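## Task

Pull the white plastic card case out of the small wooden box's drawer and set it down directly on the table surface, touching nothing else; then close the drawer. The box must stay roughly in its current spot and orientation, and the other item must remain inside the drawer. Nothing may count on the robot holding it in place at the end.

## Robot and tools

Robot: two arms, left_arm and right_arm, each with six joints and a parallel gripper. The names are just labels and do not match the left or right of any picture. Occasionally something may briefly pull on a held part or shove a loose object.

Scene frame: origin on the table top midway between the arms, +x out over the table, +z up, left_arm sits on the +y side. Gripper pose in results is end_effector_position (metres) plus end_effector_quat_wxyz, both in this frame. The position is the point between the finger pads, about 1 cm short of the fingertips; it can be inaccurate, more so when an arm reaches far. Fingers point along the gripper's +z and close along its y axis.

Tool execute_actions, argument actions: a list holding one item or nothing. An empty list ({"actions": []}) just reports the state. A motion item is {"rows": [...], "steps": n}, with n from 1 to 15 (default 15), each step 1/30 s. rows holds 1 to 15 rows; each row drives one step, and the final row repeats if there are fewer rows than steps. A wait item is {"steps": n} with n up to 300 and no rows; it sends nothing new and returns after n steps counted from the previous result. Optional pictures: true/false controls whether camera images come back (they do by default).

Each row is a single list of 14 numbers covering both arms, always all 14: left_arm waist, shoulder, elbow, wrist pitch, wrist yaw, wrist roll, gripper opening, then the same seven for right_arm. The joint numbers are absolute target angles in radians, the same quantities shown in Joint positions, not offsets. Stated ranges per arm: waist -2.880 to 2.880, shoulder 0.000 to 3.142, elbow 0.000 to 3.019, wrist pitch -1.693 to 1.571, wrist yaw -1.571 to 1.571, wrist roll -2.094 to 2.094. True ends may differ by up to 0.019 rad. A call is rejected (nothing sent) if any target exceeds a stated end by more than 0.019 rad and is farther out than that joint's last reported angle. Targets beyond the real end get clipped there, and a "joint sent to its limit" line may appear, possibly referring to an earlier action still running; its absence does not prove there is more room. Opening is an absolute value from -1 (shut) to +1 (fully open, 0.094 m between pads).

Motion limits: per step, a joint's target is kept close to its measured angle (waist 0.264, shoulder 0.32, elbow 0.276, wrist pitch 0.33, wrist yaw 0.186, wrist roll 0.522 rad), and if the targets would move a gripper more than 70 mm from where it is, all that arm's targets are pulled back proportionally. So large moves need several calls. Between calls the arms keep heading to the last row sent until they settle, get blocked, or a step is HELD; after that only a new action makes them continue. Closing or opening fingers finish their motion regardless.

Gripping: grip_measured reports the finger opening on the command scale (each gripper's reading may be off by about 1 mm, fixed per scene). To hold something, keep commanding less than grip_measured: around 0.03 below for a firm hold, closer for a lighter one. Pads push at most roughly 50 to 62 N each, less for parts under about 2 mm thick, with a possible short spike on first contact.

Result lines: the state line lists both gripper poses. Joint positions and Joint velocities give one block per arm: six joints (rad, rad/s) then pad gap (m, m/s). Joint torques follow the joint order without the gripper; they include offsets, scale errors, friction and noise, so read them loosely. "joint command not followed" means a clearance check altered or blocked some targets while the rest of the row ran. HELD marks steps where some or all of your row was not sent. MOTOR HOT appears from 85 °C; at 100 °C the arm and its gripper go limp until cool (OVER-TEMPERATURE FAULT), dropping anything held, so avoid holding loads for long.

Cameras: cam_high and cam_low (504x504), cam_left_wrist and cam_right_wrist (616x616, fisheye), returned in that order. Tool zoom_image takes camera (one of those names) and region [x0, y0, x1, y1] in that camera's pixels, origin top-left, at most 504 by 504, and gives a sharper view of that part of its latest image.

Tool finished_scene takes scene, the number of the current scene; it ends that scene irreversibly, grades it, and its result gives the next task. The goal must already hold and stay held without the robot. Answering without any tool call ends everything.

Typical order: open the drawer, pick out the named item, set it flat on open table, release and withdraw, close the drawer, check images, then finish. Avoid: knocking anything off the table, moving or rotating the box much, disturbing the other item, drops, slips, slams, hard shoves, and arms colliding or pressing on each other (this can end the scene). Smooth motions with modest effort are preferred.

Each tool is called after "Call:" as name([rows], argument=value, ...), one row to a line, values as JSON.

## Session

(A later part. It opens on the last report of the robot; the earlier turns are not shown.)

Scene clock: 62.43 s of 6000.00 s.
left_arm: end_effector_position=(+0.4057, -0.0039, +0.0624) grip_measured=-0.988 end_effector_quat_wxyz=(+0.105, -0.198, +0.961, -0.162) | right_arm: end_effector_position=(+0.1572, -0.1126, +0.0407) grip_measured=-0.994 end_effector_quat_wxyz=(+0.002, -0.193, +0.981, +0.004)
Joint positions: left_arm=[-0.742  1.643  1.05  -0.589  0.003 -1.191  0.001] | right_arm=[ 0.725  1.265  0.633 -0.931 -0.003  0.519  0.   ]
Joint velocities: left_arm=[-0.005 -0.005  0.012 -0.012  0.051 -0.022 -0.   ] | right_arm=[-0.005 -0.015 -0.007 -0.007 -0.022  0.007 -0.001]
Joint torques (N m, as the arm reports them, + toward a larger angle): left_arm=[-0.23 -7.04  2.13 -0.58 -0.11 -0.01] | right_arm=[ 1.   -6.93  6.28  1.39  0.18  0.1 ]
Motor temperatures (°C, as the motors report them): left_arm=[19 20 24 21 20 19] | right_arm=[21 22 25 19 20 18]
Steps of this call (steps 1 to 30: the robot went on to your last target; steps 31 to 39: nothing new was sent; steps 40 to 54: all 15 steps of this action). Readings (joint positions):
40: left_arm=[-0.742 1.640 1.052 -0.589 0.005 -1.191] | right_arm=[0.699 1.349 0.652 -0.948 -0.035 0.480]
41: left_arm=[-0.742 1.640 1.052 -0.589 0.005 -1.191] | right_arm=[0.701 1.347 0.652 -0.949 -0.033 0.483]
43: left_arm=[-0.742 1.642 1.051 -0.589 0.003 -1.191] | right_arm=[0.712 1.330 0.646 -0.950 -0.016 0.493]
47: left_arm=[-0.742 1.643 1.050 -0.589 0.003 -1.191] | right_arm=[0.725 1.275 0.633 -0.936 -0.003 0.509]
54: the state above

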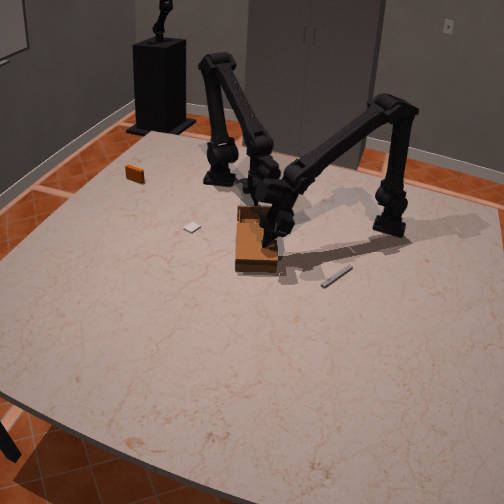

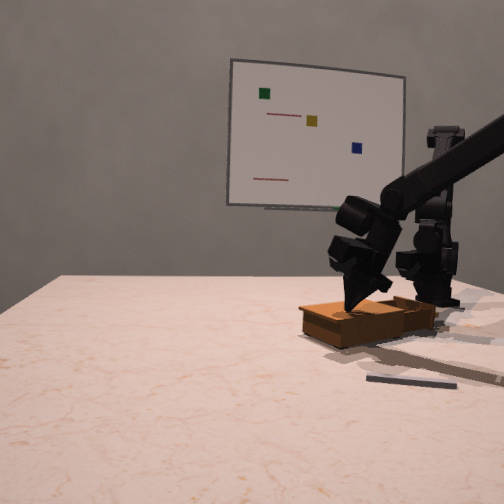

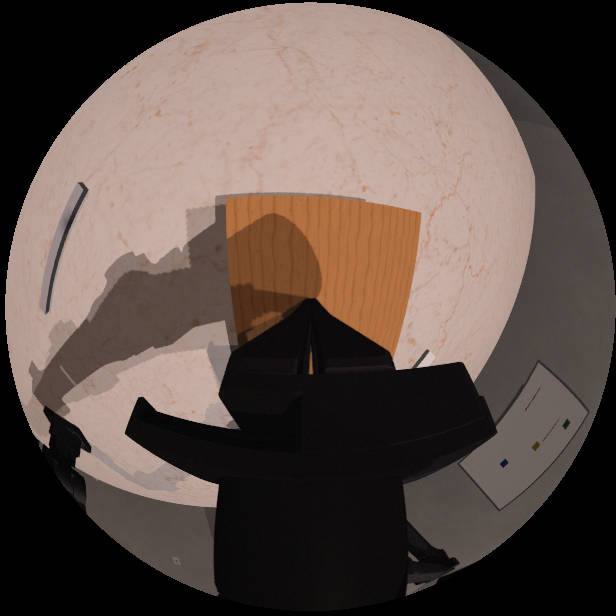

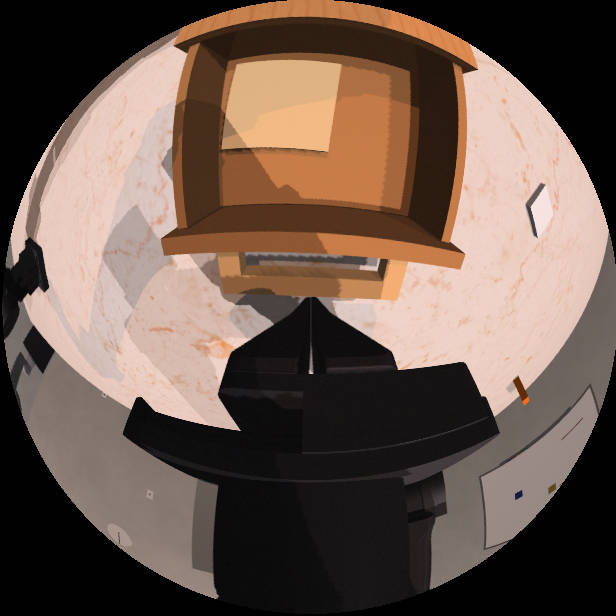

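Call:
execute_actions([
  {"rows":[[-0.745,1.79,0.925,-0.665,0,-1.2,-1,0.728,1.27,0.64,-0.93,0,0.52,-1],[-0.745,1.79,0.925,-0.665,0,-1.2,-1,0.728,1.28,0.65,-0.93,0,0.52,-1],[-0.745,1.79,0.925,-0.665,0,-1.2,-1,0.728,1.29,0.66,-0.93,0,0.52,-1],[-0.745,1.79,0.925,-0.665,0,-1.2,-1,0.726,1.298,0.67,-0.925,0,0.52,-1],[-0.745,1.79,0.925,-0.665,0,-1.2,-1,0.724,1.298,0.675,-0.92,0,0.52,-1],[-0.75,1.79,0.925,-0.665,0,-1.2,-1,0.722,1.298,0.68,-0.91,0,0.52,-1],[-0.75,1.79,0.925,-0.665,0,-1.2,-1,0.72,1.298,0.685,-0.90,0.005,0.52,-1],[-0.755,1.79,0.925,-0.665,0.01,-1.2,-1,0.717,1.298,0.692,-0.89,0.01,0.52,-1],[-0.755,1.79,0.925,-0.665,0.01,-1.2,-1,0.714,1.298,0.70,-0.88,0.015,0.52,-1],[-0.755,1.79,0.925,-0.665,0.01,-1.2,-1,0.711,1.30,0.708,-0.872,0.02,0.515,-1],[-0.755,1.79,0.925,-0.665,0.01,-1.2,-1,0.708,1.303,0.716,-0.864,0.02,0.51,-1],[-0.755,1.79,0.925,-0.665,0.01,-1.2,-1,0.705,1.306,0.724,-0.856,0.02,0.505,-1]],"steps":15},
], pictures=false)

Call:
execute_actions([
  {"steps":8},
])

Scene clock: 65.63 s of 6000.00 s.
left_arm: end_effector_position=(+0.4057, -0.0039, +0.0624) grip_measured=-0.988 end_effector_quat_wxyz=(+0.105, -0.198, +0.961, -0.162) | right_arm: end_effector_position=(+0.1586, -0.1126, +0.0350) grip_measured=-0.994 end_effector_quat_wxyz=(-0.001, -0.194, +0.981, -0.003)
Joint positions: left_arm=[-0.742  1.643  1.05  -0.589  0.003 -1.191  0.001] | right_arm=[ 0.725  1.289  0.635 -0.923  0.004  0.518  0.   ]
Joint velocities: left_arm=[ 0.005 -0.015  0.002  0.007 -0.066 -0.081 -0.   ] | right_arm=[ 0.005 -0.015 -0.002  0.012 -0.007 -0.095 -0.   ]
Joint torques (N m, as the arm reports them, + toward a larger angle): left_arm=[-0.65 -7.07  2.19 -0.56  0.14 -0.01] | right_arm=[-1.29 -5.83 13.21  3.81  0.67 -0.04]
Motor temperatures (°C, as the motors report them): left_arm=[19 20 24 21 20 19] | right_arm=[21 22 25 19 20 18]
Steps of this call (steps 1 to 15: the robot went on to your last target; steps 16 to 81: nothing new was sent; steps 82 to 96: all 15 steps of this action). Readings (joint positions):
82: left_arm=[-0.742 1.643 1.050 -0.589 0.003 -1.191] | right_arm=[0.725 1.265 0.633 -0.931 -0.003 0.522]
83: left_arm=[-0.742 1.643 1.050 -0.589 0.003 -1.191] | right_arm=[0.725 1.265 0.633 -0.931 -0.003 0.522]
85: left_arm=[-0.742 1.643 1.050 -0.589 0.003 -1.191] | right_arm=[0.725 1.270 0.633 -0.931 -0.003 0.522]
89: left_arm=[-0.742 1.643 1.050 -0.589 0.003 -1.191] | right_arm=[0.725 1.288 0.633 -0.924 0.002 0.522]
96: the state above

Scene clock: 65.90 s of 6000.00 s.
left_arm: end_effector_position=(+0.4057, -0.0039, +0.0624) grip_measured=-0.988 end_effector_quat_wxyz=(+0.105, -0.198, +0.961, -0.162) | right_arm: end_effector_position=(+0.1586, -0.1126, +0.0350) grip_measured=-0.994 end_effector_quat_wxyz=(-0.001, -0.195, +0.981, -0.003)
Joint positions: left_arm=[-0.742  1.643  1.05  -0.589  0.003 -1.191  0.001] | right_arm=[ 0.725  1.289  0.635 -0.923  0.004  0.516  0.   ]
Joint velocities: left_arm=[ 0.005  0.005  0.007 -0.012 -0.007  0.007  0.   ] | right_arm=[-0.005  0.005 -0.012 -0.002 -0.007  0.051  0.   ]
Joint torques (N m, as the arm reports them, + toward a larger angle): left_arm=[-0.62 -7.15  2.18 -0.64  0.15 -0.02] | right_arm=[-1.3  -6.01 13.23  3.88  0.68 -0.08]
Motor temperatures (°C, as the motors report them): left_arm=[19 20 24 21 20 19] | right_arm=[21 22 25 19 20 18]
Steps of this call (steps 1 to 8: the robot went on to your last target). Readings (joint positions):
1: left_arm=[-0.742 1.643 1.050 -0.589 0.003 -1.191] | right_arm=[0.725 1.289 0.635 -0.923 0.004 0.517]
2: left_arm=[-0.742 1.643 1.050 -0.589 0.003 -1.191] | right_arm=[0.725 1.289 0.635 -0.923 0.004 0.517]
4: left_arm=[-0.742 1.643 1.050 -0.589 0.003 -1.191] | right_arm=[0.725 1.289 0.635 -0.923 0.004 0.517]
8: the state above

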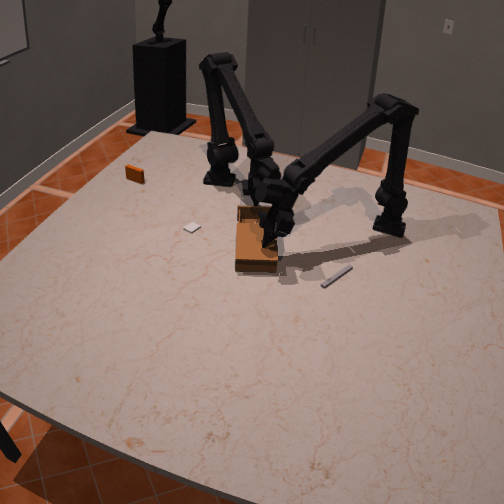

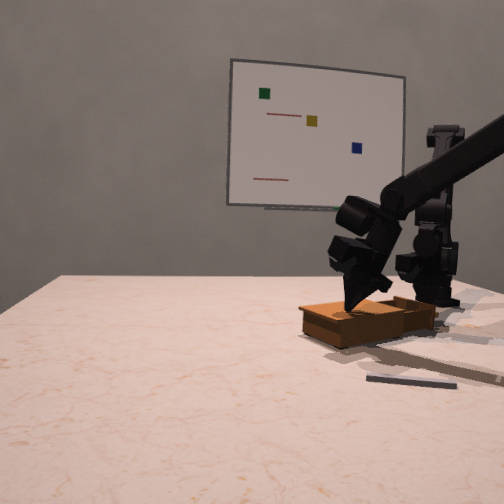

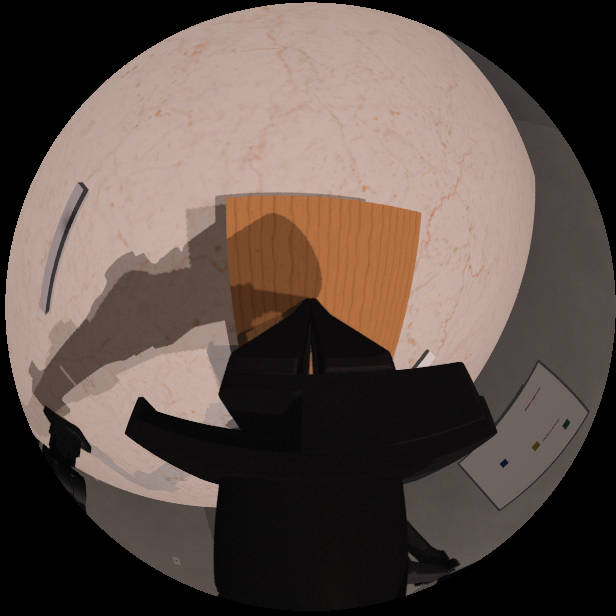

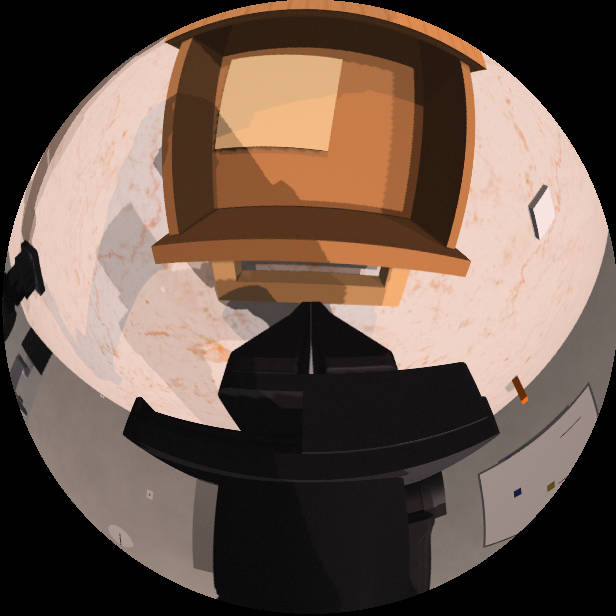

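Call:
execute_actions([
  {"rows":[[-0.76,1.79,0.925,-0.665,0.015,-1.2,-1,0.702,1.30,0.726,-0.854,0.023,0.51,-1],[-0.76,1.79,0.925,-0.665,0.015,-1.2,-1,0.699,1.293,0.729,-0.851,0.026,0.51,-1],[-0.76,1.79,0.925,-0.665,0.015,-1.2,-1,0.696,1.286,0.732,-0.848,0.029,0.51,-1],[-0.76,1.79,0.925,-0.665,0.015,-1.2,-1,0.693,1.28,0.735,-0.845,0.032,0.51,-1],[-0.76,1.79,0.925,-0.665,0.015,-1.2,-1,0.69,1.28,0.738,-0.842,0.035,0.51,-1],[-0.76,1.79,0.925,-0.665,0.015,-1.2,-1,0.688,1.28,0.741,-0.839,0.037,0.51,-1],[-0.76,1.79,0.925,-0.665,0.015,-1.2,-1,0.686,1.28,0.744,-0.836,0.039,0.51,-1],[-0.76,1.79,0.925,-0.665,0.015,-1.2,-1,0.684,1.28,0.747,-0.833,0.04,0.51,-1]],"steps":15},
], pictures=false)

Scene clock: 68.37 s of 6000.00 s.
left_arm: end_effector_position=(+0.4057, -0.0039, +0.0624) grip_measured=-0.988 end_effector_quat_wxyz=(+0.105, -0.198, +0.961, -0.162) | right_arm: end_effector_position=(+0.1596, -0.1125, +0.0354) grip_measured=-0.994 end_effector_quat_wxyz=(+0.000, -0.194, +0.981, -0.003)
Joint positions: left_arm=[-0.742  1.643  1.05  -0.589  0.003 -1.191  0.001] | right_arm=[ 0.724  1.289  0.636 -0.922  0.005  0.516  0.   ]
Joint velocities: left_arm=[-0.005 -0.005  0.012  0.007 -0.022 -0.037 -0.   ] | right_arm=[-0.015 -0.005 -0.017 -0.002 -0.051  0.037 -0.   ]
Joint torques (N m, as the arm reports them, + toward a larger angle): left_arm=[-0.76 -7.1   2.21 -0.54  0.26 -0.03] | right_arm=[-2.99 -8.33 14.84  4.91  1.34 -0.02]
Motor temperatures (°C, as the motors report them): left_arm=[19 20 24 21 20 19] | right_arm=[21 22 26 19 21 18]
Steps of this call (steps 1 to 15: the robot went on to your last target; steps 16 to 59: nothing new was sent; steps 60 to 74: all 15 steps of this action). Readings (joint positions):
60: left_arm=[-0.742 1.643 1.050 -0.589 0.003 -1.191] | right_arm=[0.725 1.289 0.635 -0.923 0.004 0.516]
61: left_arm=[-0.742 1.643 1.050 -0.589 0.003 -1.191] | right_arm=[0.725 1.289 0.636 -0.923 0.005 0.516]
63: left_arm=[-0.742 1.643 1.050 -0.589 0.003 -1.191] | right_arm=[0.725 1.289 0.636 -0.923 0.005 0.516]
67: left_arm=[-0.742 1.643 1.050 -0.589 0.003 -1.191] | right_arm=[0.724 1.289 0.636 -0.922 0.005 0.516]
74: the state above

Call:
execute_actions([
  {"rows":[[-0.765,1.79,0.925,-0.665,0.02,-1.2,-1,0.682,1.278,0.751,-0.829,0.042,0.51,-1],[-0.765,1.79,0.925,-0.665,0.02,-1.2,-1,0.68,1.276,0.755,-0.825,0.044,0.51,-1],[-0.765,1.79,0.925,-0.665,0.02,-1.2,-1,0.678,1.274,0.759,-0.821,0.046,0.51,-1],[-0.77,1.79,0.925,-0.665,0.02,-1.2,-1,0.676,1.272,0.763,-0.817,0.048,0.51,-1],[-0.77,1.79,0.925,-0.665,0.02,-1.2,-1,0.674,1.27,0.767,-0.813,0.05,0.51,-1],[-0.77,1.79,0.925,-0.665,0.02,-1.2,-1,0.672,1.268,0.771,-0.809,0.052,0.51,-1],[-0.77,1.79,0.925,-0.665,0.02,-1.2,-1,0.67,1.266,0.775,-0.805,0.054,0.51,-1],[-0.77,1.79,0.925,-0.665,0.02,-1.2,-1,0.668,1.264,0.779,-0.801,0.056,0.51,-1]],"steps":15},
])

Scene clock: 70.37 s of 6000.00 s.
left_arm: end_effector_position=(+0.4056, -0.0039, +0.0624) grip_measured=-0.988 end_effector_quat_wxyz=(+0.105, -0.198, +0.961, -0.162) | right_arm: end_effector_position=(+0.1599, -0.1127, +0.0355) grip_measured=-0.994 end_effector_quat_wxyz=(+0.001, -0.194, +0.981, -0.004)
Joint positions: left_arm=[-0.742  1.643  1.05  -0.589  0.003 -1.191  0.001] | right_arm=[ 0.723  1.289  0.636 -0.922  0.006  0.516  0.   ]
Joint velocities: left_arm=[ 0.005 -0.015  0.007 -0.002  0.095 -0.051 -0.   ] | right_arm=[-0.005  0.005  0.002 -0.007 -0.051  0.007 -0.001]
Joint torques (N m, as the arm reports them, + toward a larger angle): left_arm=[-1.42 -7.21  2.16 -0.59  0.38 -0.01] | right_arm=[-3.2  -9.06 14.59  4.96  1.42  0.  ]
Motor temperatures (°C, as the motors report them): left_arm=[19 20 24 21 20 19] | right_arm=[21 22 26 20 21 18]
Steps of this call (steps 1 to 15: the robot went on to your last target; steps 16 to 45: nothing new was sent; steps 46 to 60: all 15 steps of this action). Readings (joint positions):
46: left_arm=[-0.742 1.643 1.050 -0.589 0.003 -1.191] | right_arm=[0.724 1.289 0.636 -0.922 0.005 0.516]
47: left_arm=[-0.742 1.643 1.050 -0.589 0.003 -1.191] | right_arm=[0.724 1.289 0.636 -0.922 0.005 0.516]
49: left_arm=[-0.742 1.643 1.050 -0.589 0.003 -1.191] | right_arm=[0.724 1.289 0.636 -0.922 0.005 0.516]
53: left_arm=[-0.742 1.643 1.050 -0.589 0.003 -1.191] | right_arm=[0.724 1.289 0.636 -0.922 0.006 0.516]
60: the state above

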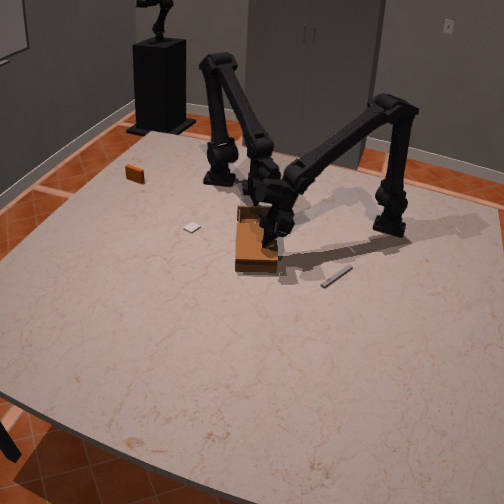

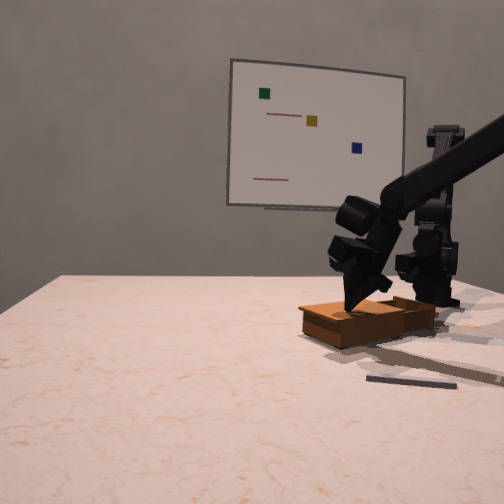

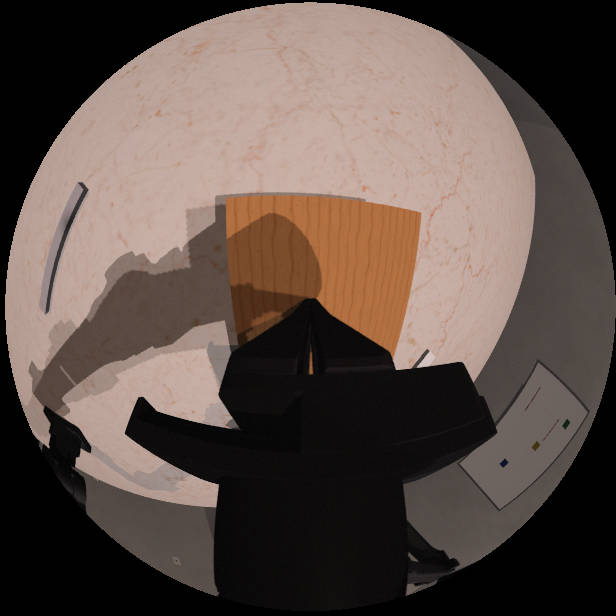

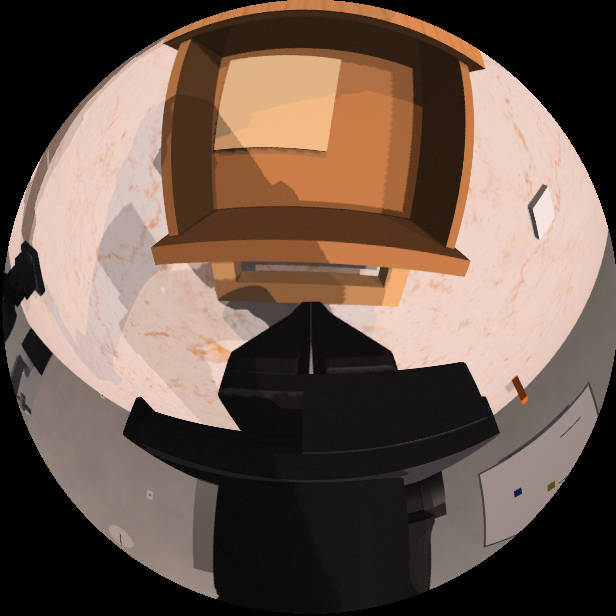

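Call:
execute_actions([
  {"rows":[[-0.755,1.79,0.925,-0.665,0.01,-1.2,-1,0.69,1.27,0.74,-0.84,0.04,0.51,-1],[-0.75,1.79,0.925,-0.665,0,-1.2,-1,0.705,1.275,0.70,-0.88,0.02,0.51,-1],[-0.745,1.79,0.925,-0.665,0,-1.2,-1,0.72,1.28,0.67,-0.92,0.0,0.51,-1],[-0.745,1.79,0.925,-0.665,0,-1.2,-1,0.73,1.27,0.66,-0.95,0.0,0.51,-1],[-0.745,1.79,0.925,-0.665,0,-1.2,-1,0.73,1.255,0.67,-0.975,0.0,0.51,-1],[-0.745,1.79,0.925,-0.665,0,-1.2,-1,0.73,1.24,0.68,-1.0,0.0,0.5,-1],[-0.745,1.79,0.925,-0.665,0,-1.2,-1,0.73,1.225,0.69,-1.02,0.0,0.45,-1],[-0.745,1.79,0.925,-0.665,0,-1.2,-1,0.73,1.21,0.70,-1.04,0.0,0.38,-1],[-0.745,1.79,0.925,-0.665,0,-1.2,-1,0.73,1.2,0.71,-1.06,0.0,0.3,-1],[-0.745,1.79,0.925,-0.665,0,-1.2,-1,0.73,1.195,0.72,-1.08,0.0,0.22,-1],[-0.745,1.79,0.925,-0.665,0,-1.2,-1,0.73,1.195,0.73,-1.09,0.0,0.14,-1],[-0.745,1.79,0.925,-0.665,0,-1.2,-1,0.725,1.2,0.74,-1.09,0.0,0.06,-0.9],[-0.745,1.79,0.925,-0.665,0,-1.2,-1,0.72,1.205,0.75,-1.09,0.0,-0.02,-0.8],[-0.745,1.79,0.925,-0.665,0,-1.2,-1,0.715,1.21,0.76,-1.085,0.0,-0.1,-0.7],[-0.745,1.79,0.925,-0.665,0,-1.2,-1,0.71,1.215,0.76,-1.08,0.0,-0.18,-0.6]],"steps":15},
], pictures=false)

Call:
execute_actions([
  {"rows":[[-0.745,1.79,0.925,-0.665,0,-1.2,-1,0.705,1.22,0.76,-1.07,0.0,-0.27,-0.5],[-0.745,1.79,0.925,-0.665,0,-1.2,-1,0.70,1.225,0.76,-1.06,0.0,-0.36,-0.5],[-0.745,1.79,0.925,-0.665,0,-1.2,-1,0.695,1.23,0.76,-1.05,0.0,-0.45,-0.5],[-0.745,1.79,0.925,-0.665,0,-1.2,-1,0.69,1.235,0.76,-1.04,0.0,-0.54,-0.5],[-0.745,1.79,0.925,-0.665,0,-1.2,-1,0.685,1.24,0.76,-1.03,0.0,-0.63,-0.5],[-0.745,1.79,0.925,-0.665,0,-1.2,-1,0.683,1.245,0.76,-1.02,0.0,-0.72,-0.5],[-0.745,1.79,0.925,-0.665,0,-1.2,-1,0.683,1.25,0.76,-1.02,0.0,-0.81,-0.5],[-0.745,1.79,0.925,-0.665,0,-1.2,-1,0.683,1.255,0.76,-1.02,0.0,-0.9,-0.5],[-0.745,1.79,0.925,-0.665,0,-1.2,-1,0.683,1.255,0.76,-1.02,0.0,-0.99,-0.5],[-0.745,1.79,0.925,-0.665,0,-1.2,-1,0.683,1.255,0.76,-1.02,0.0,-1.07,-0.5]],"steps":15},
], pictures=false)

Call:
execute_actions([
  {"steps":18},
])

Scene clock: 77.67 s of 6000.00 s.
left_arm: end_effector_position=(+0.4057, -0.0039, +0.0624) grip_measured=-0.988 end_effector_quat_wxyz=(+0.105, -0.198, +0.961, -0.162) | right_arm: end_effector_position=(+0.1568, -0.1146, +0.0761) grip_measured=-0.650 end_effector_quat_wxyz=(-0.006, -0.385, +0.923, -0.002)
Joint positions: left_arm=[-0.742  1.643  1.05  -0.589  0.003 -1.191  0.001] | right_arm=[ 0.723  1.207  0.697 -1.072 -0.002  0.116  0.016]
Joint velocities: left_arm=[-0.015 -0.005 -0.007 -0.022  0.007 -0.037  0.   ] | right_arm=[-0.015  0.005  0.349 -0.012 -0.007 -1.927  0.098]
Joint torques (N m, as the arm reports them, + toward a larger angle): left_arm=[-0.13 -6.96  2.16 -0.58 -0.11 -0.01] | right_arm=[-1.45 -6.53 10.31  0.23  0.12  0.03]
Motor temperatures (°C, as the motors report them): left_arm=[19 20 24 21 20 19] | right_arm=[21 22 28 20 22 18]
Steps of this call (steps 1 to 15: the robot went on to your last target; steps 16 to 90: nothing new was sent; then 3.80 s passed at rest; steps 91 to 105: all 15 steps of this action). Readings (joint positions):
91: left_arm=[-0.742 1.643 1.050 -0.589 0.003 -1.191] | right_arm=[0.723 1.289 0.636 -0.922 0.006 0.516]
92: left_arm=[-0.742 1.643 1.050 -0.589 0.003 -1.191] | right_arm=[0.723 1.289 0.636 -0.922 0.003 0.516]
94: left_arm=[-0.742 1.643 1.050 -0.589 0.003 -1.191] | right_arm=[0.723 1.289 0.636 -0.932 -0.002 0.516]
98: left_arm=[-0.742 1.643 1.050 -0.589 0.003 -1.191] | right_arm=[0.724 1.266 0.637 -0.989 -0.002 0.486]
105: the state above

Scene clock: 78.17 s of 6000.00 s.
left_arm: end_effector_position=(+0.4057, -0.0039, +0.0624) grip_measured=-0.988 end_effector_quat_wxyz=(+0.105, -0.198, +0.961, -0.162) | right_arm: end_effector_position=(+0.1751, -0.1084, +0.0723) grip_measured=-0.502 end_effector_quat_wxyz=(-0.002, +0.788, -0.616, -0.001)
Joint positions: left_arm=[-0.742  1.643  1.05  -0.589  0.003 -1.191  0.001] | right_arm=[ 0.687  1.249  0.719 -1.036 -0.002 -0.944  0.023]
Joint velocities: left_arm=[ 0.005  0.005  0.017 -0.007 -0.051 -0.037 -0.   ] | right_arm=[-0.005 -0.005  0.007  0.007  0.007 -0.784 -0.001]
Joint torques (N m, as the arm reports them, + toward a larger angle): left_arm=[-0.23 -7.11  2.15 -0.54 -0.13  0.  ] | right_arm=[ 0.38 -6.34 10.11  1.4   0.05 -0.06]
Motor temperatures (°C, as the motors report them): left_arm=[19 20 24 21 20 19] | right_arm=[21 22 28 20 22 18]
Steps of this call (steps 1 to 15: all 15 steps of this action). Readings (joint positions):
1: left_arm=[-0.742 1.643 1.050 -0.589 0.003 -1.191] | right_arm=[0.721 1.207 0.707 -1.072 -0.002 0.044]
2: left_arm=[-0.742 1.643 1.050 -0.589 0.003 -1.191] | right_arm=[0.718 1.207 0.714 -1.072 -0.002 -0.031]
4: left_arm=[-0.742 1.643 1.050 -0.589 0.003 -1.191] | right_arm=[0.709 1.210 0.719 -1.066 -0.002 -0.190]
8: left_arm=[-0.742 1.643 1.050 -0.589 0.003 -1.191] | right_arm=[0.690 1.231 0.719 -1.041 -0.002 -0.528]
15: the state above

Scene clock: 78.77 s of 6000.00 s.
left_arm: end_effector_position=(+0.4057, -0.0039, +0.0624) grip_measured=-0.988 end_effector_quat_wxyz=(+0.105, -0.198, +0.961, -0.162) | right_arm: end_effector_position=(+0.1751, -0.1084, +0.0723) grip_measured=-0.502 end_effector_quat_wxyz=(-0.002, +0.822, -0.570, -0.001)
Joint positions: left_arm=[-0.742  1.643  1.05  -0.589  0.003 -1.191  0.001] | right_arm=[ 0.687  1.249  0.719 -1.036 -0.002 -1.06   0.023]
Joint velocities: left_arm=[-0.005 -0.005  0.012  0.007 -0.022  0.007  0.   ] | right_arm=[-0.015 -0.005  0.002 -0.002 -0.007 -0.081  0.001]
Joint torques (N m, as the arm reports them, + toward a larger angle): left_arm=[-0.02 -7.26  2.15 -0.58 -0.12  0.  ] | right_arm=[ 0.21 -7.04  9.98  1.39  0.04 -0.09]
Motor temperatures (°C, as the motors report them): left_arm=[19 20 24 21 20 19] | right_arm=[21 22 28 20 22 18]
Steps of this call (steps 1 to 18: the robot went on to your last target). Readings (joint positions):
1: left_arm=[-0.742 1.643 1.050 -0.589 0.003 -1.191] | right_arm=[0.687 1.249 0.719 -1.036 -0.002 -0.968]
2: left_arm=[-0.742 1.643 1.050 -0.589 0.003 -1.191] | right_arm=[0.687 1.249 0.719 -1.036 -0.002 -0.987]
4: left_arm=[-0.742 1.643 1.050 -0.589 0.003 -1.191] | right_arm=[0.687 1.249 0.719 -1.036 -0.002 -1.014]
8: left_arm=[-0.742 1.643 1.050 -0.589 0.003 -1.191] | right_arm=[0.687 1.249 0.719 -1.036 -0.002 -1.042]
18: the state above

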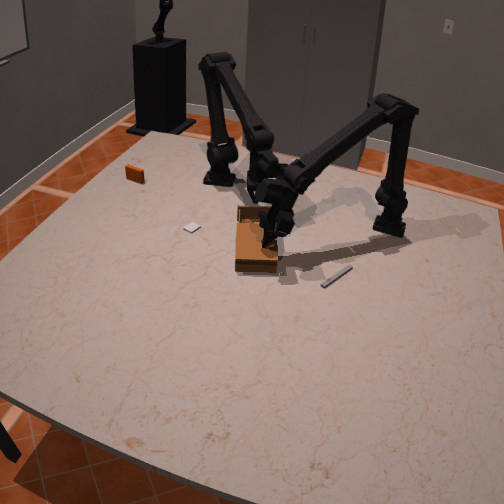

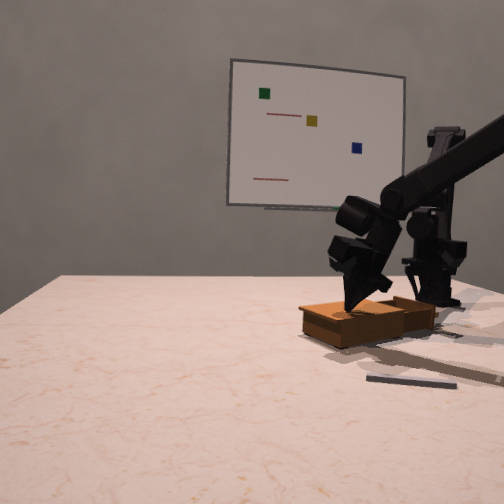

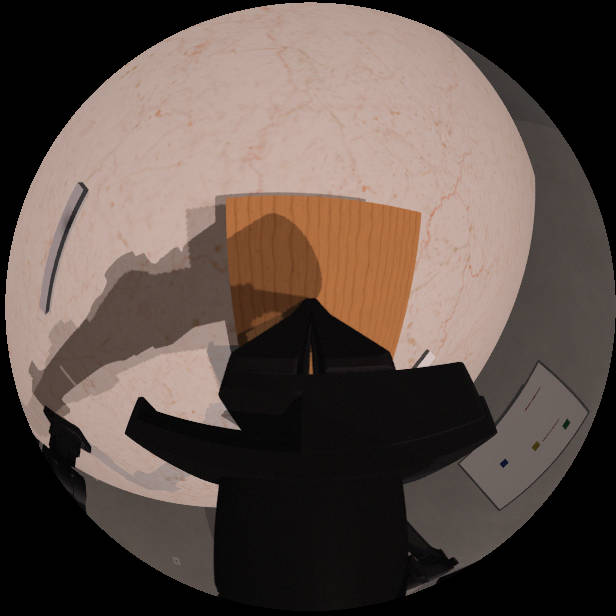

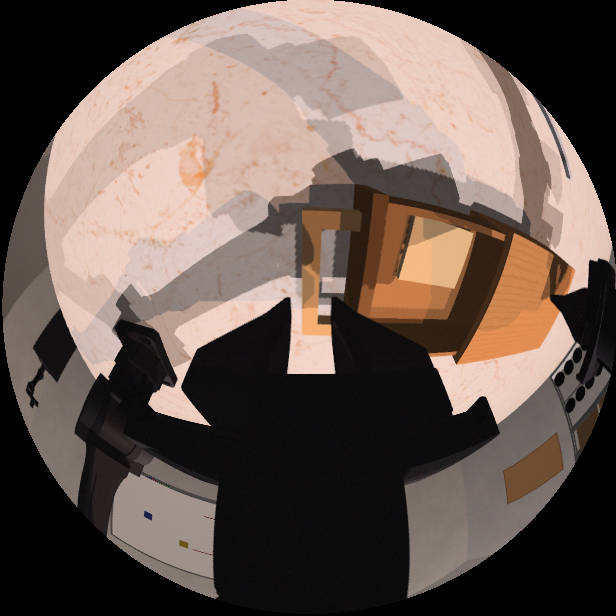

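Call:
zoom_image(camera="cam_right_wrist", region=[260,140,460,340])

Region (260, 140, 460, 340) of cam_right_wrist's 616x616 image, scaled by 2.520, with more detail than that image has.

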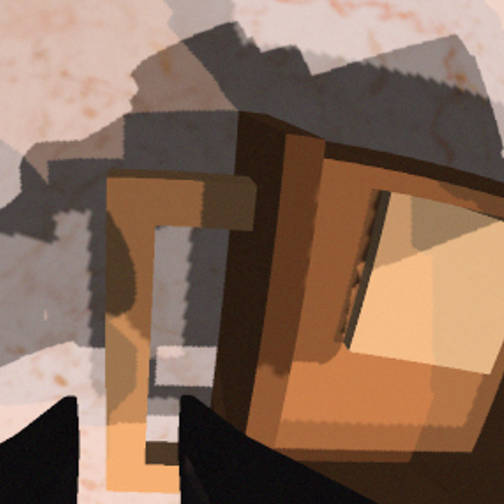

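Call:
execute_actions(actions=[])

Scene clock: 82.53 s of 6000.00 s.
left_arm: end_effector_position=(+0.4057, -0.0039, +0.0624) grip_measured=-0.988 end_effector_quat_wxyz=(+0.105, -0.198, +0.961, -0.162) | right_arm: end_effector_position=(+0.1751, -0.1084, +0.0723) grip_measured=-0.502 end_effector_quat_wxyz=(-0.002, +0.822, -0.569, -0.001)
Joint positions: left_arm=[-0.742  1.643  1.05  -0.589  0.003 -1.191  0.001] | right_arm=[ 0.687  1.249  0.719 -1.036 -0.002 -1.061  0.023]
Joint velocities: left_arm=[-0.015 -0.024 -0.022  0.007 -0.081 -0.051 -0.   ] | right_arm=[-0.005  0.005  0.007 -0.017  0.022  0.007 -0.001]
Joint torques (N m, as the arm reports them, + toward a larger angle): left_arm=[-0.15 -7.    2.13 -0.56 -0.12  0.  ] | right_arm=[ 0.22 -7.2  10.08  1.38  0.04 -0.06]
Motor temperatures (°C, as the motors report them): left_arm=[19 20 24 21 20 19] | right_arm=[21 22 28 20 22 18]
Steps of this call (steps 1 to 15: the robot went on to your last target; steps 16 to 90: nothing new was sent; then 0.77 s passed at rest). Readings (joint positions):
1: left_arm=[-0.742 1.643 1.050 -0.589 0.003 -1.191] | right_arm=[0.687 1.249 0.719 -1.036 -0.002 -1.060]
2: left_arm=[-0.742 1.643 1.050 -0.589 0.003 -1.191] | right_arm=[0.687 1.249 0.719 -1.036 -0.002 -1.060]
4: left_arm=[-0.742 1.643 1.050 -0.589 0.003 -1.191] | right_arm=[0.687 1.249 0.719 -1.036 -0.002 -1.061]
8: left_arm=[-0.742 1.643 1.050 -0.589 0.003 -1.191] | right_arm=[0.687 1.249 0.719 -1.036 -0.002 -1.061]
90: the state above
All arms were judged still, so your last target was given up. Only a new action makes them travel on or press farther. Fingers that are still opening or closing keep moving.

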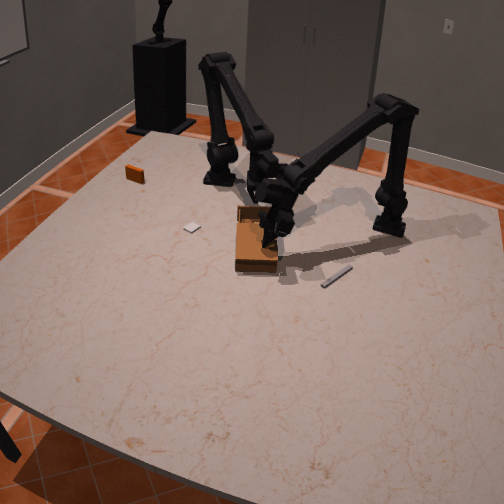

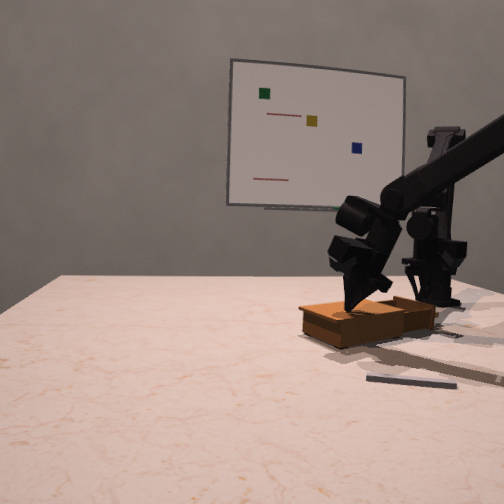

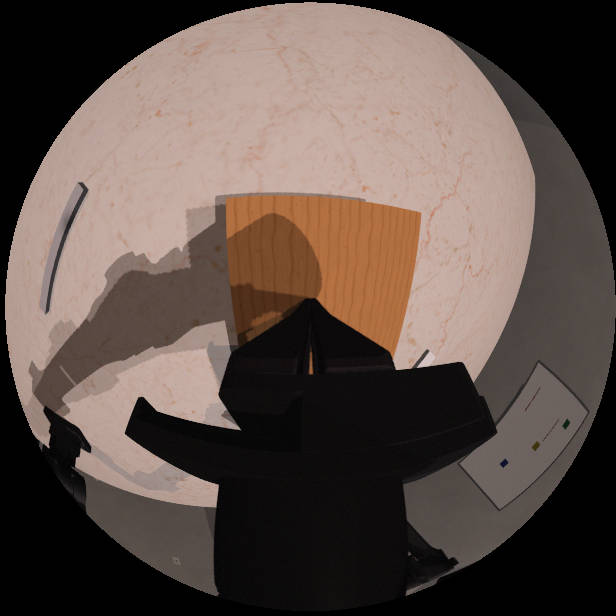

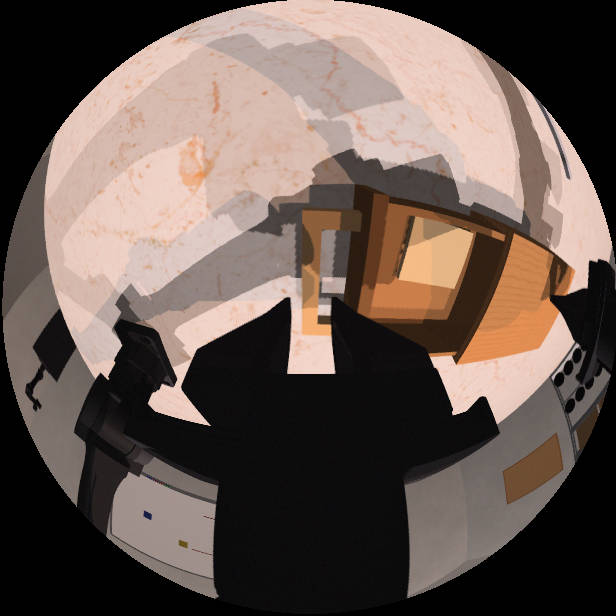

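Call:
zoom_image(camera="cam_right_wrist", region=[280, 160, 600, 400])

Call:
zoom_image(camera="cam_low", region=[290, 270, 470, 360])

Region (280, 160, 600, 400) of cam_right_wrist's 616x616 image, scaled by 1.575, with more detail than that image has; it fills the top 378 rows of this view, and the rest is white.

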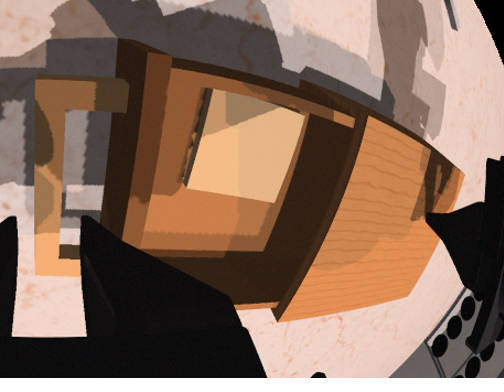

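Region (290, 270, 470, 360) of cam_low's 504x504 image, scaled by 2.800, with more detail than that image has.

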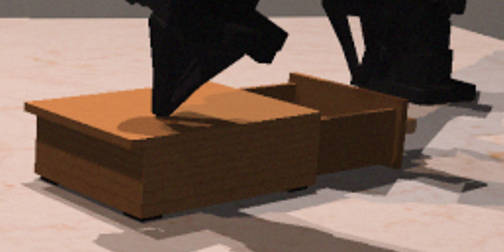

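Call:
execute_actions([
  {"rows":[[-0.745,1.79,0.925,-0.665,0,-1.2,-1,0.683,1.28,0.73,-0.98,0,-1.07,-0.5],[-0.745,1.79,0.925,-0.665,0,-1.2,-1,0.683,1.28,0.73,-0.98,0,-1.07,-0.5],[-0.745,1.79,0.925,-0.665,0,-1.2,-1,0.683,1.30,0.70,-0.94,0,-1.07,-0.5],[-0.745,1.79,0.925,-0.665,0,-1.2,-1,0.683,1.30,0.70,-0.94,0,-1.07,-0.5],[-0.745,1.79,0.925,-0.665,0,-1.2,-1,0.683,1.32,0.68,-0.91,0,-1.07,-0.5],[-0.745,1.79,0.925,-0.665,0,-1.2,-1,0.683,1.32,0.68,-0.91,0,-1.07,-0.5],[-0.745,1.79,0.925,-0.665,0,-1.2,-1,0.683,1.332,0.665,-0.89,0,-1.07,-0.5]],"steps":15},
])

Scene clock: 84.90 s of 6000.00 s.
left_arm: end_effector_position=(+0.4049, -0.0040, +0.0644) grip_measured=-0.988 end_effector_quat_wxyz=(+0.105, -0.197, +0.961, -0.164) | right_arm: end_effector_position=(+0.1799, -0.1023, +0.0433) grip_measured=-0.502 end_effector_quat_wxyz=(-0.012, +0.822, -0.569, -0.000)
Joint positions: left_arm=[-0.743  1.638  1.049 -0.59   0.004 -1.191  0.001] | right_arm=[ 0.687  1.312  0.682 -0.918 -0.003 -1.062  0.023]
Joint velocities: left_arm=[-0.015 -0.005  0.012 -0.007  0.022  0.051 -0.001] | right_arm=[-0.015  0.015 -0.012  0.002 -0.007  0.022 -0.001]
Joint torques (N m, as the arm reports them, + toward a larger angle): left_arm=[-0.14 -6.86  2.32 -0.56 -0.17  0.  ] | right_arm=[ 0.41 -6.24  5.48  2.05  0.06 -0.05]
Motor temperatures (°C, as the motors report them): left_arm=[19 19 24 21 20 19] | right_arm=[21 22 28 20 21 18]
Steps of this call (steps 1 to 56: nothing new was sent; steps 57 to 71: all 15 steps of this action). Readings (joint positions):
57: left_arm=[-0.742 1.643 1.050 -0.589 0.003 -1.191] | right_arm=[0.687 1.251 0.719 -1.030 -0.002 -1.062]
58: left_arm=[-0.742 1.643 1.050 -0.589 0.003 -1.191] | right_arm=[0.687 1.254 0.719 -1.018 -0.002 -1.062]
60: left_arm=[-0.742 1.643 1.050 -0.589 0.003 -1.191] | right_arm=[0.687 1.267 0.715 -0.982 -0.002 -1.062]
64: left_arm=[-0.742 1.643 1.050 -0.589 0.003 -1.191] | right_arm=[0.687 1.309 0.684 -0.921 -0.002 -1.062]
71: the state above

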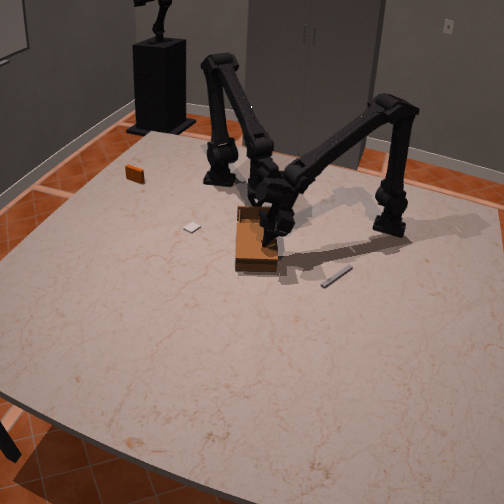

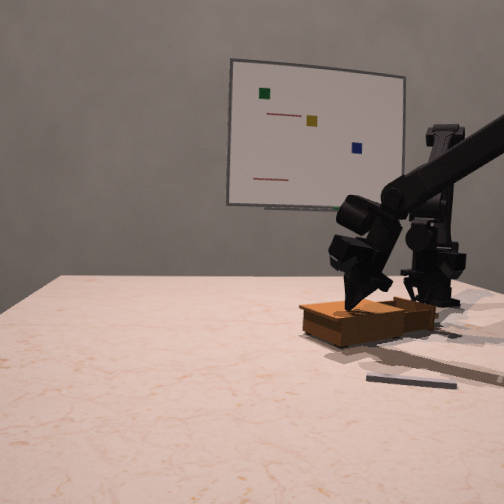

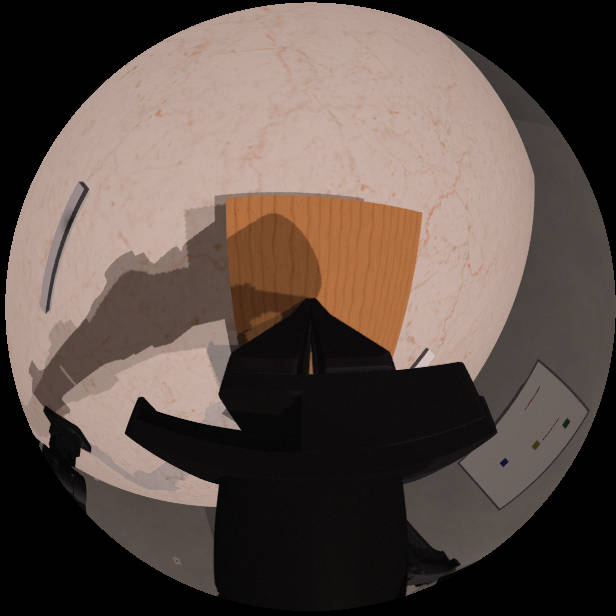

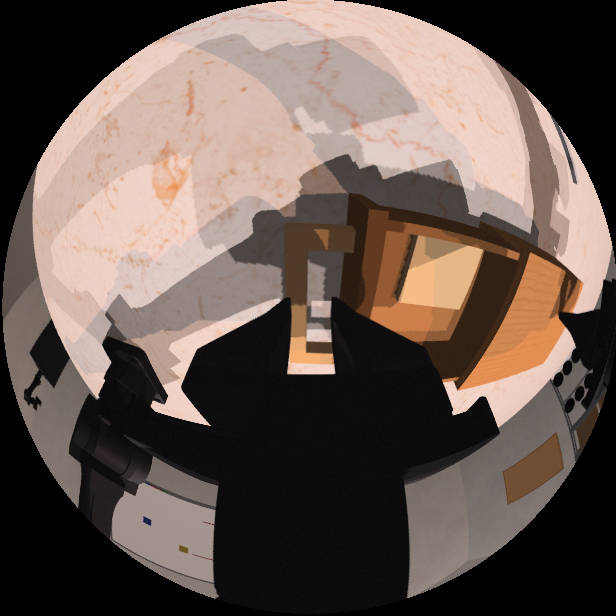

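Call:
execute_actions([
  {"rows":[[-0.745,1.79,0.925,-0.665,0,-1.2,-1,0.7,1.28,0.68,-0.95,0,-1.07,-0.55],[-0.745,1.79,0.925,-0.665,0,-1.2,-1,0.7,1.28,0.67,-0.95,0,-1.07,-0.55],[-0.745,1.79,0.925,-0.665,0,-1.2,-1,0.7,1.28,0.66,-0.95,0,-1.07,-0.55],[-0.745,1.79,0.925,-0.665,0,-1.2,-1,0.7,1.28,0.66,-0.94,0,-1.07,-0.55],[-0.745,1.79,0.925,-0.665,0,-1.2,-1,0.7,1.29,0.655,-0.93,0,-1.07,-0.55],[-0.745,1.79,0.925,-0.665,0,-1.2,-1,0.7,1.3,0.65,-0.92,0,-1.07,-0.55],[-0.745,1.79,0.925,-0.665,0,-1.2,-1,0.7,1.31,0.645,-0.91,0,-1.07,-0.55],[-0.745,1.79,0.925,-0.665,0,-1.2,-1,0.7,1.32,0.64,-0.9,0,-1.07,-0.55]],"steps":15},
])

Scene clock: 87.10 s of 6000.00 s.
left_arm: end_effector_position=(+0.4045, -0.0032, +0.0624) grip_measured=-0.988 end_effector_quat_wxyz=(+0.105, -0.198, +0.961, -0.162) | right_arm: end_effector_position=(+0.1705, -0.1121, +0.0341) grip_measured=-0.548 end_effector_quat_wxyz=(-0.000, +0.824, -0.566, +0.000)
Joint positions: left_arm=[-0.743  1.64   1.047 -0.59   0.002 -1.191  0.001] | right_arm=[ 0.693  1.309  0.649 -0.911  0.001 -1.062  0.021]
Joint velocities: left_arm=[-0.005 -0.005 -0.002 -0.017 -0.007 -0.022 -0.001] | right_arm=[ 0.015 -0.005  0.002 -0.007  0.037 -0.022 -0.001]
Joint torques (N m, as the arm reports them, + toward a larger angle): left_arm=[-0.05 -7.16  2.17 -0.57 -0.12  0.  ] | right_arm=[ 1.42 -7.46  5.69  1.12 -0.04 -0.05]
Motor temperatures (°C, as the motors report them): left_arm=[19 19 24 21 20 19] | right_arm=[21 22 27 20 21 18]
Steps of this call (steps 1 to 15: the robot went on to your last target; steps 16 to 51: nothing new was sent; steps 52 to 66: all 15 steps of this action). Readings (joint positions):
52: left_arm=[-0.743 1.638 1.049 -0.590 0.004 -1.191] | right_arm=[0.688 1.309 0.682 -0.922 -0.003 -1.062]
53: left_arm=[-0.743 1.639 1.048 -0.590 0.003 -1.191] | right_arm=[0.689 1.303 0.682 -0.924 -0.002 -1.062]
55: left_arm=[-0.743 1.640 1.047 -0.590 0.002 -1.191] | right_arm=[0.691 1.290 0.678 -0.927 -0.001 -1.062]
59: left_arm=[-0.743 1.640 1.047 -0.590 0.002 -1.191] | right_arm=[0.693 1.292 0.655 -0.925 -0.001 -1.062]
66: the state above

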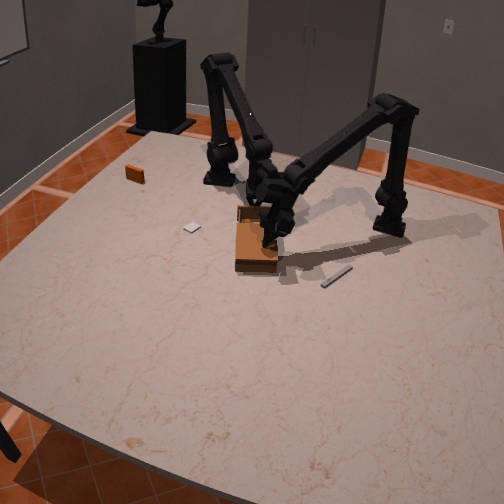

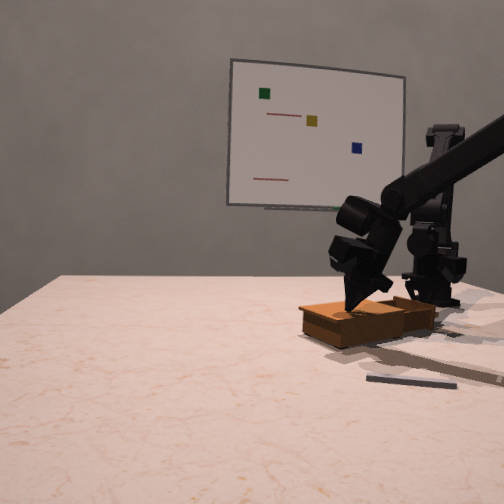

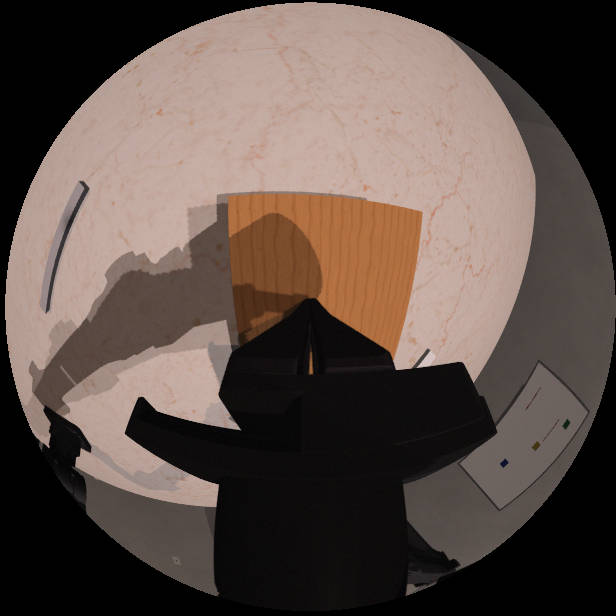

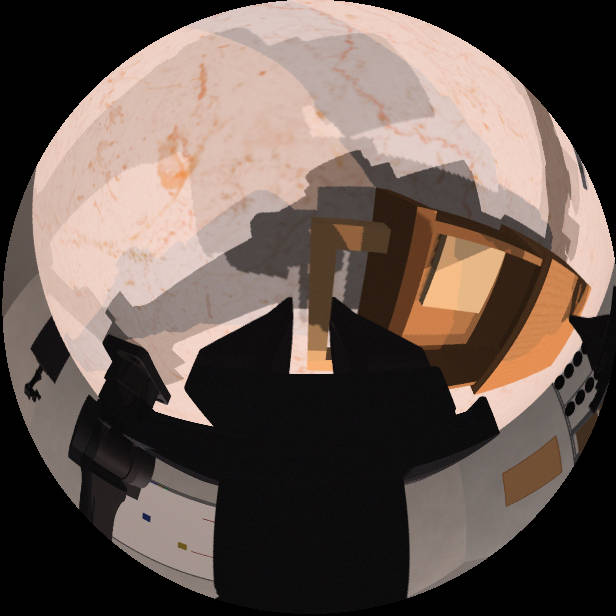

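Call:
execute_actions([
  {"rows":[[-0.745,1.79,0.925,-0.665,0,-1.2,-1,0.69,1.32,0.65,-0.9,0,-1.07,-0.7],[-0.745,1.79,0.925,-0.665,0,-1.2,-1,0.69,1.32,0.65,-0.9,0,-1.07,-0.82]],"steps":15},
], pictures=false)

Scene clock: 88.30 s of 6000.00 s.
left_arm: end_effector_position=(+0.4045, -0.0032, +0.0624) grip_measured=-0.988 end_effector_quat_wxyz=(+0.105, -0.198, +0.961, -0.162) | right_arm: end_effector_position=(+0.1726, -0.1113, +0.0341) grip_measured=-0.784 end_effector_quat_wxyz=(-0.004, +0.824, -0.567, +0.003)
Joint positions: left_arm=[-0.743  1.64   1.047 -0.59   0.002 -1.191  0.001] | right_arm=[ 0.691  1.309  0.649 -0.903  0.005 -1.062  0.01 ]
Joint velocities: left_arm=[ 0.005 -0.005  0.017 -0.002 -0.095 -0.007 -0.001] | right_arm=[ 0.005 -0.005  0.002 -0.002 -0.051 -0.081  0.   ]
Joint torques (N m, as the arm reports them, + toward a larger angle): left_arm=[ 0.02 -6.94  2.19 -0.61 -0.11 -0.01] | right_arm=[ 0.56 -6.76  6.43  0.72 -0.2  -0.05]
Motor temperatures (°C, as the motors report them): left_arm=[19 19 24 21 20 19] | right_arm=[21 22 27 20 21 18]
Steps of this call (steps 1 to 15: the robot went on to your last target; steps 16 to 21: nothing new was sent; steps 22 to 36: all 15 steps of this action). Readings (joint positions):
22: left_arm=[-0.743 1.640 1.047 -0.590 0.002 -1.191] | right_arm=[0.693 1.309 0.649 -0.908 0.004 -1.062]
23: left_arm=[-0.743 1.640 1.047 -0.590 0.002 -1.191] | right_arm=[0.692 1.309 0.649 -0.904 0.005 -1.062]
25: left_arm=[-0.743 1.640 1.047 -0.590 0.002 -1.191] | right_arm=[0.691 1.309 0.649 -0.903 0.005 -1.062]
29: left_arm=[-0.743 1.640 1.047 -0.590 0.002 -1.191] | right_arm=[0.691 1.309 0.649 -0.903 0.005 -1.062]
36: the state above


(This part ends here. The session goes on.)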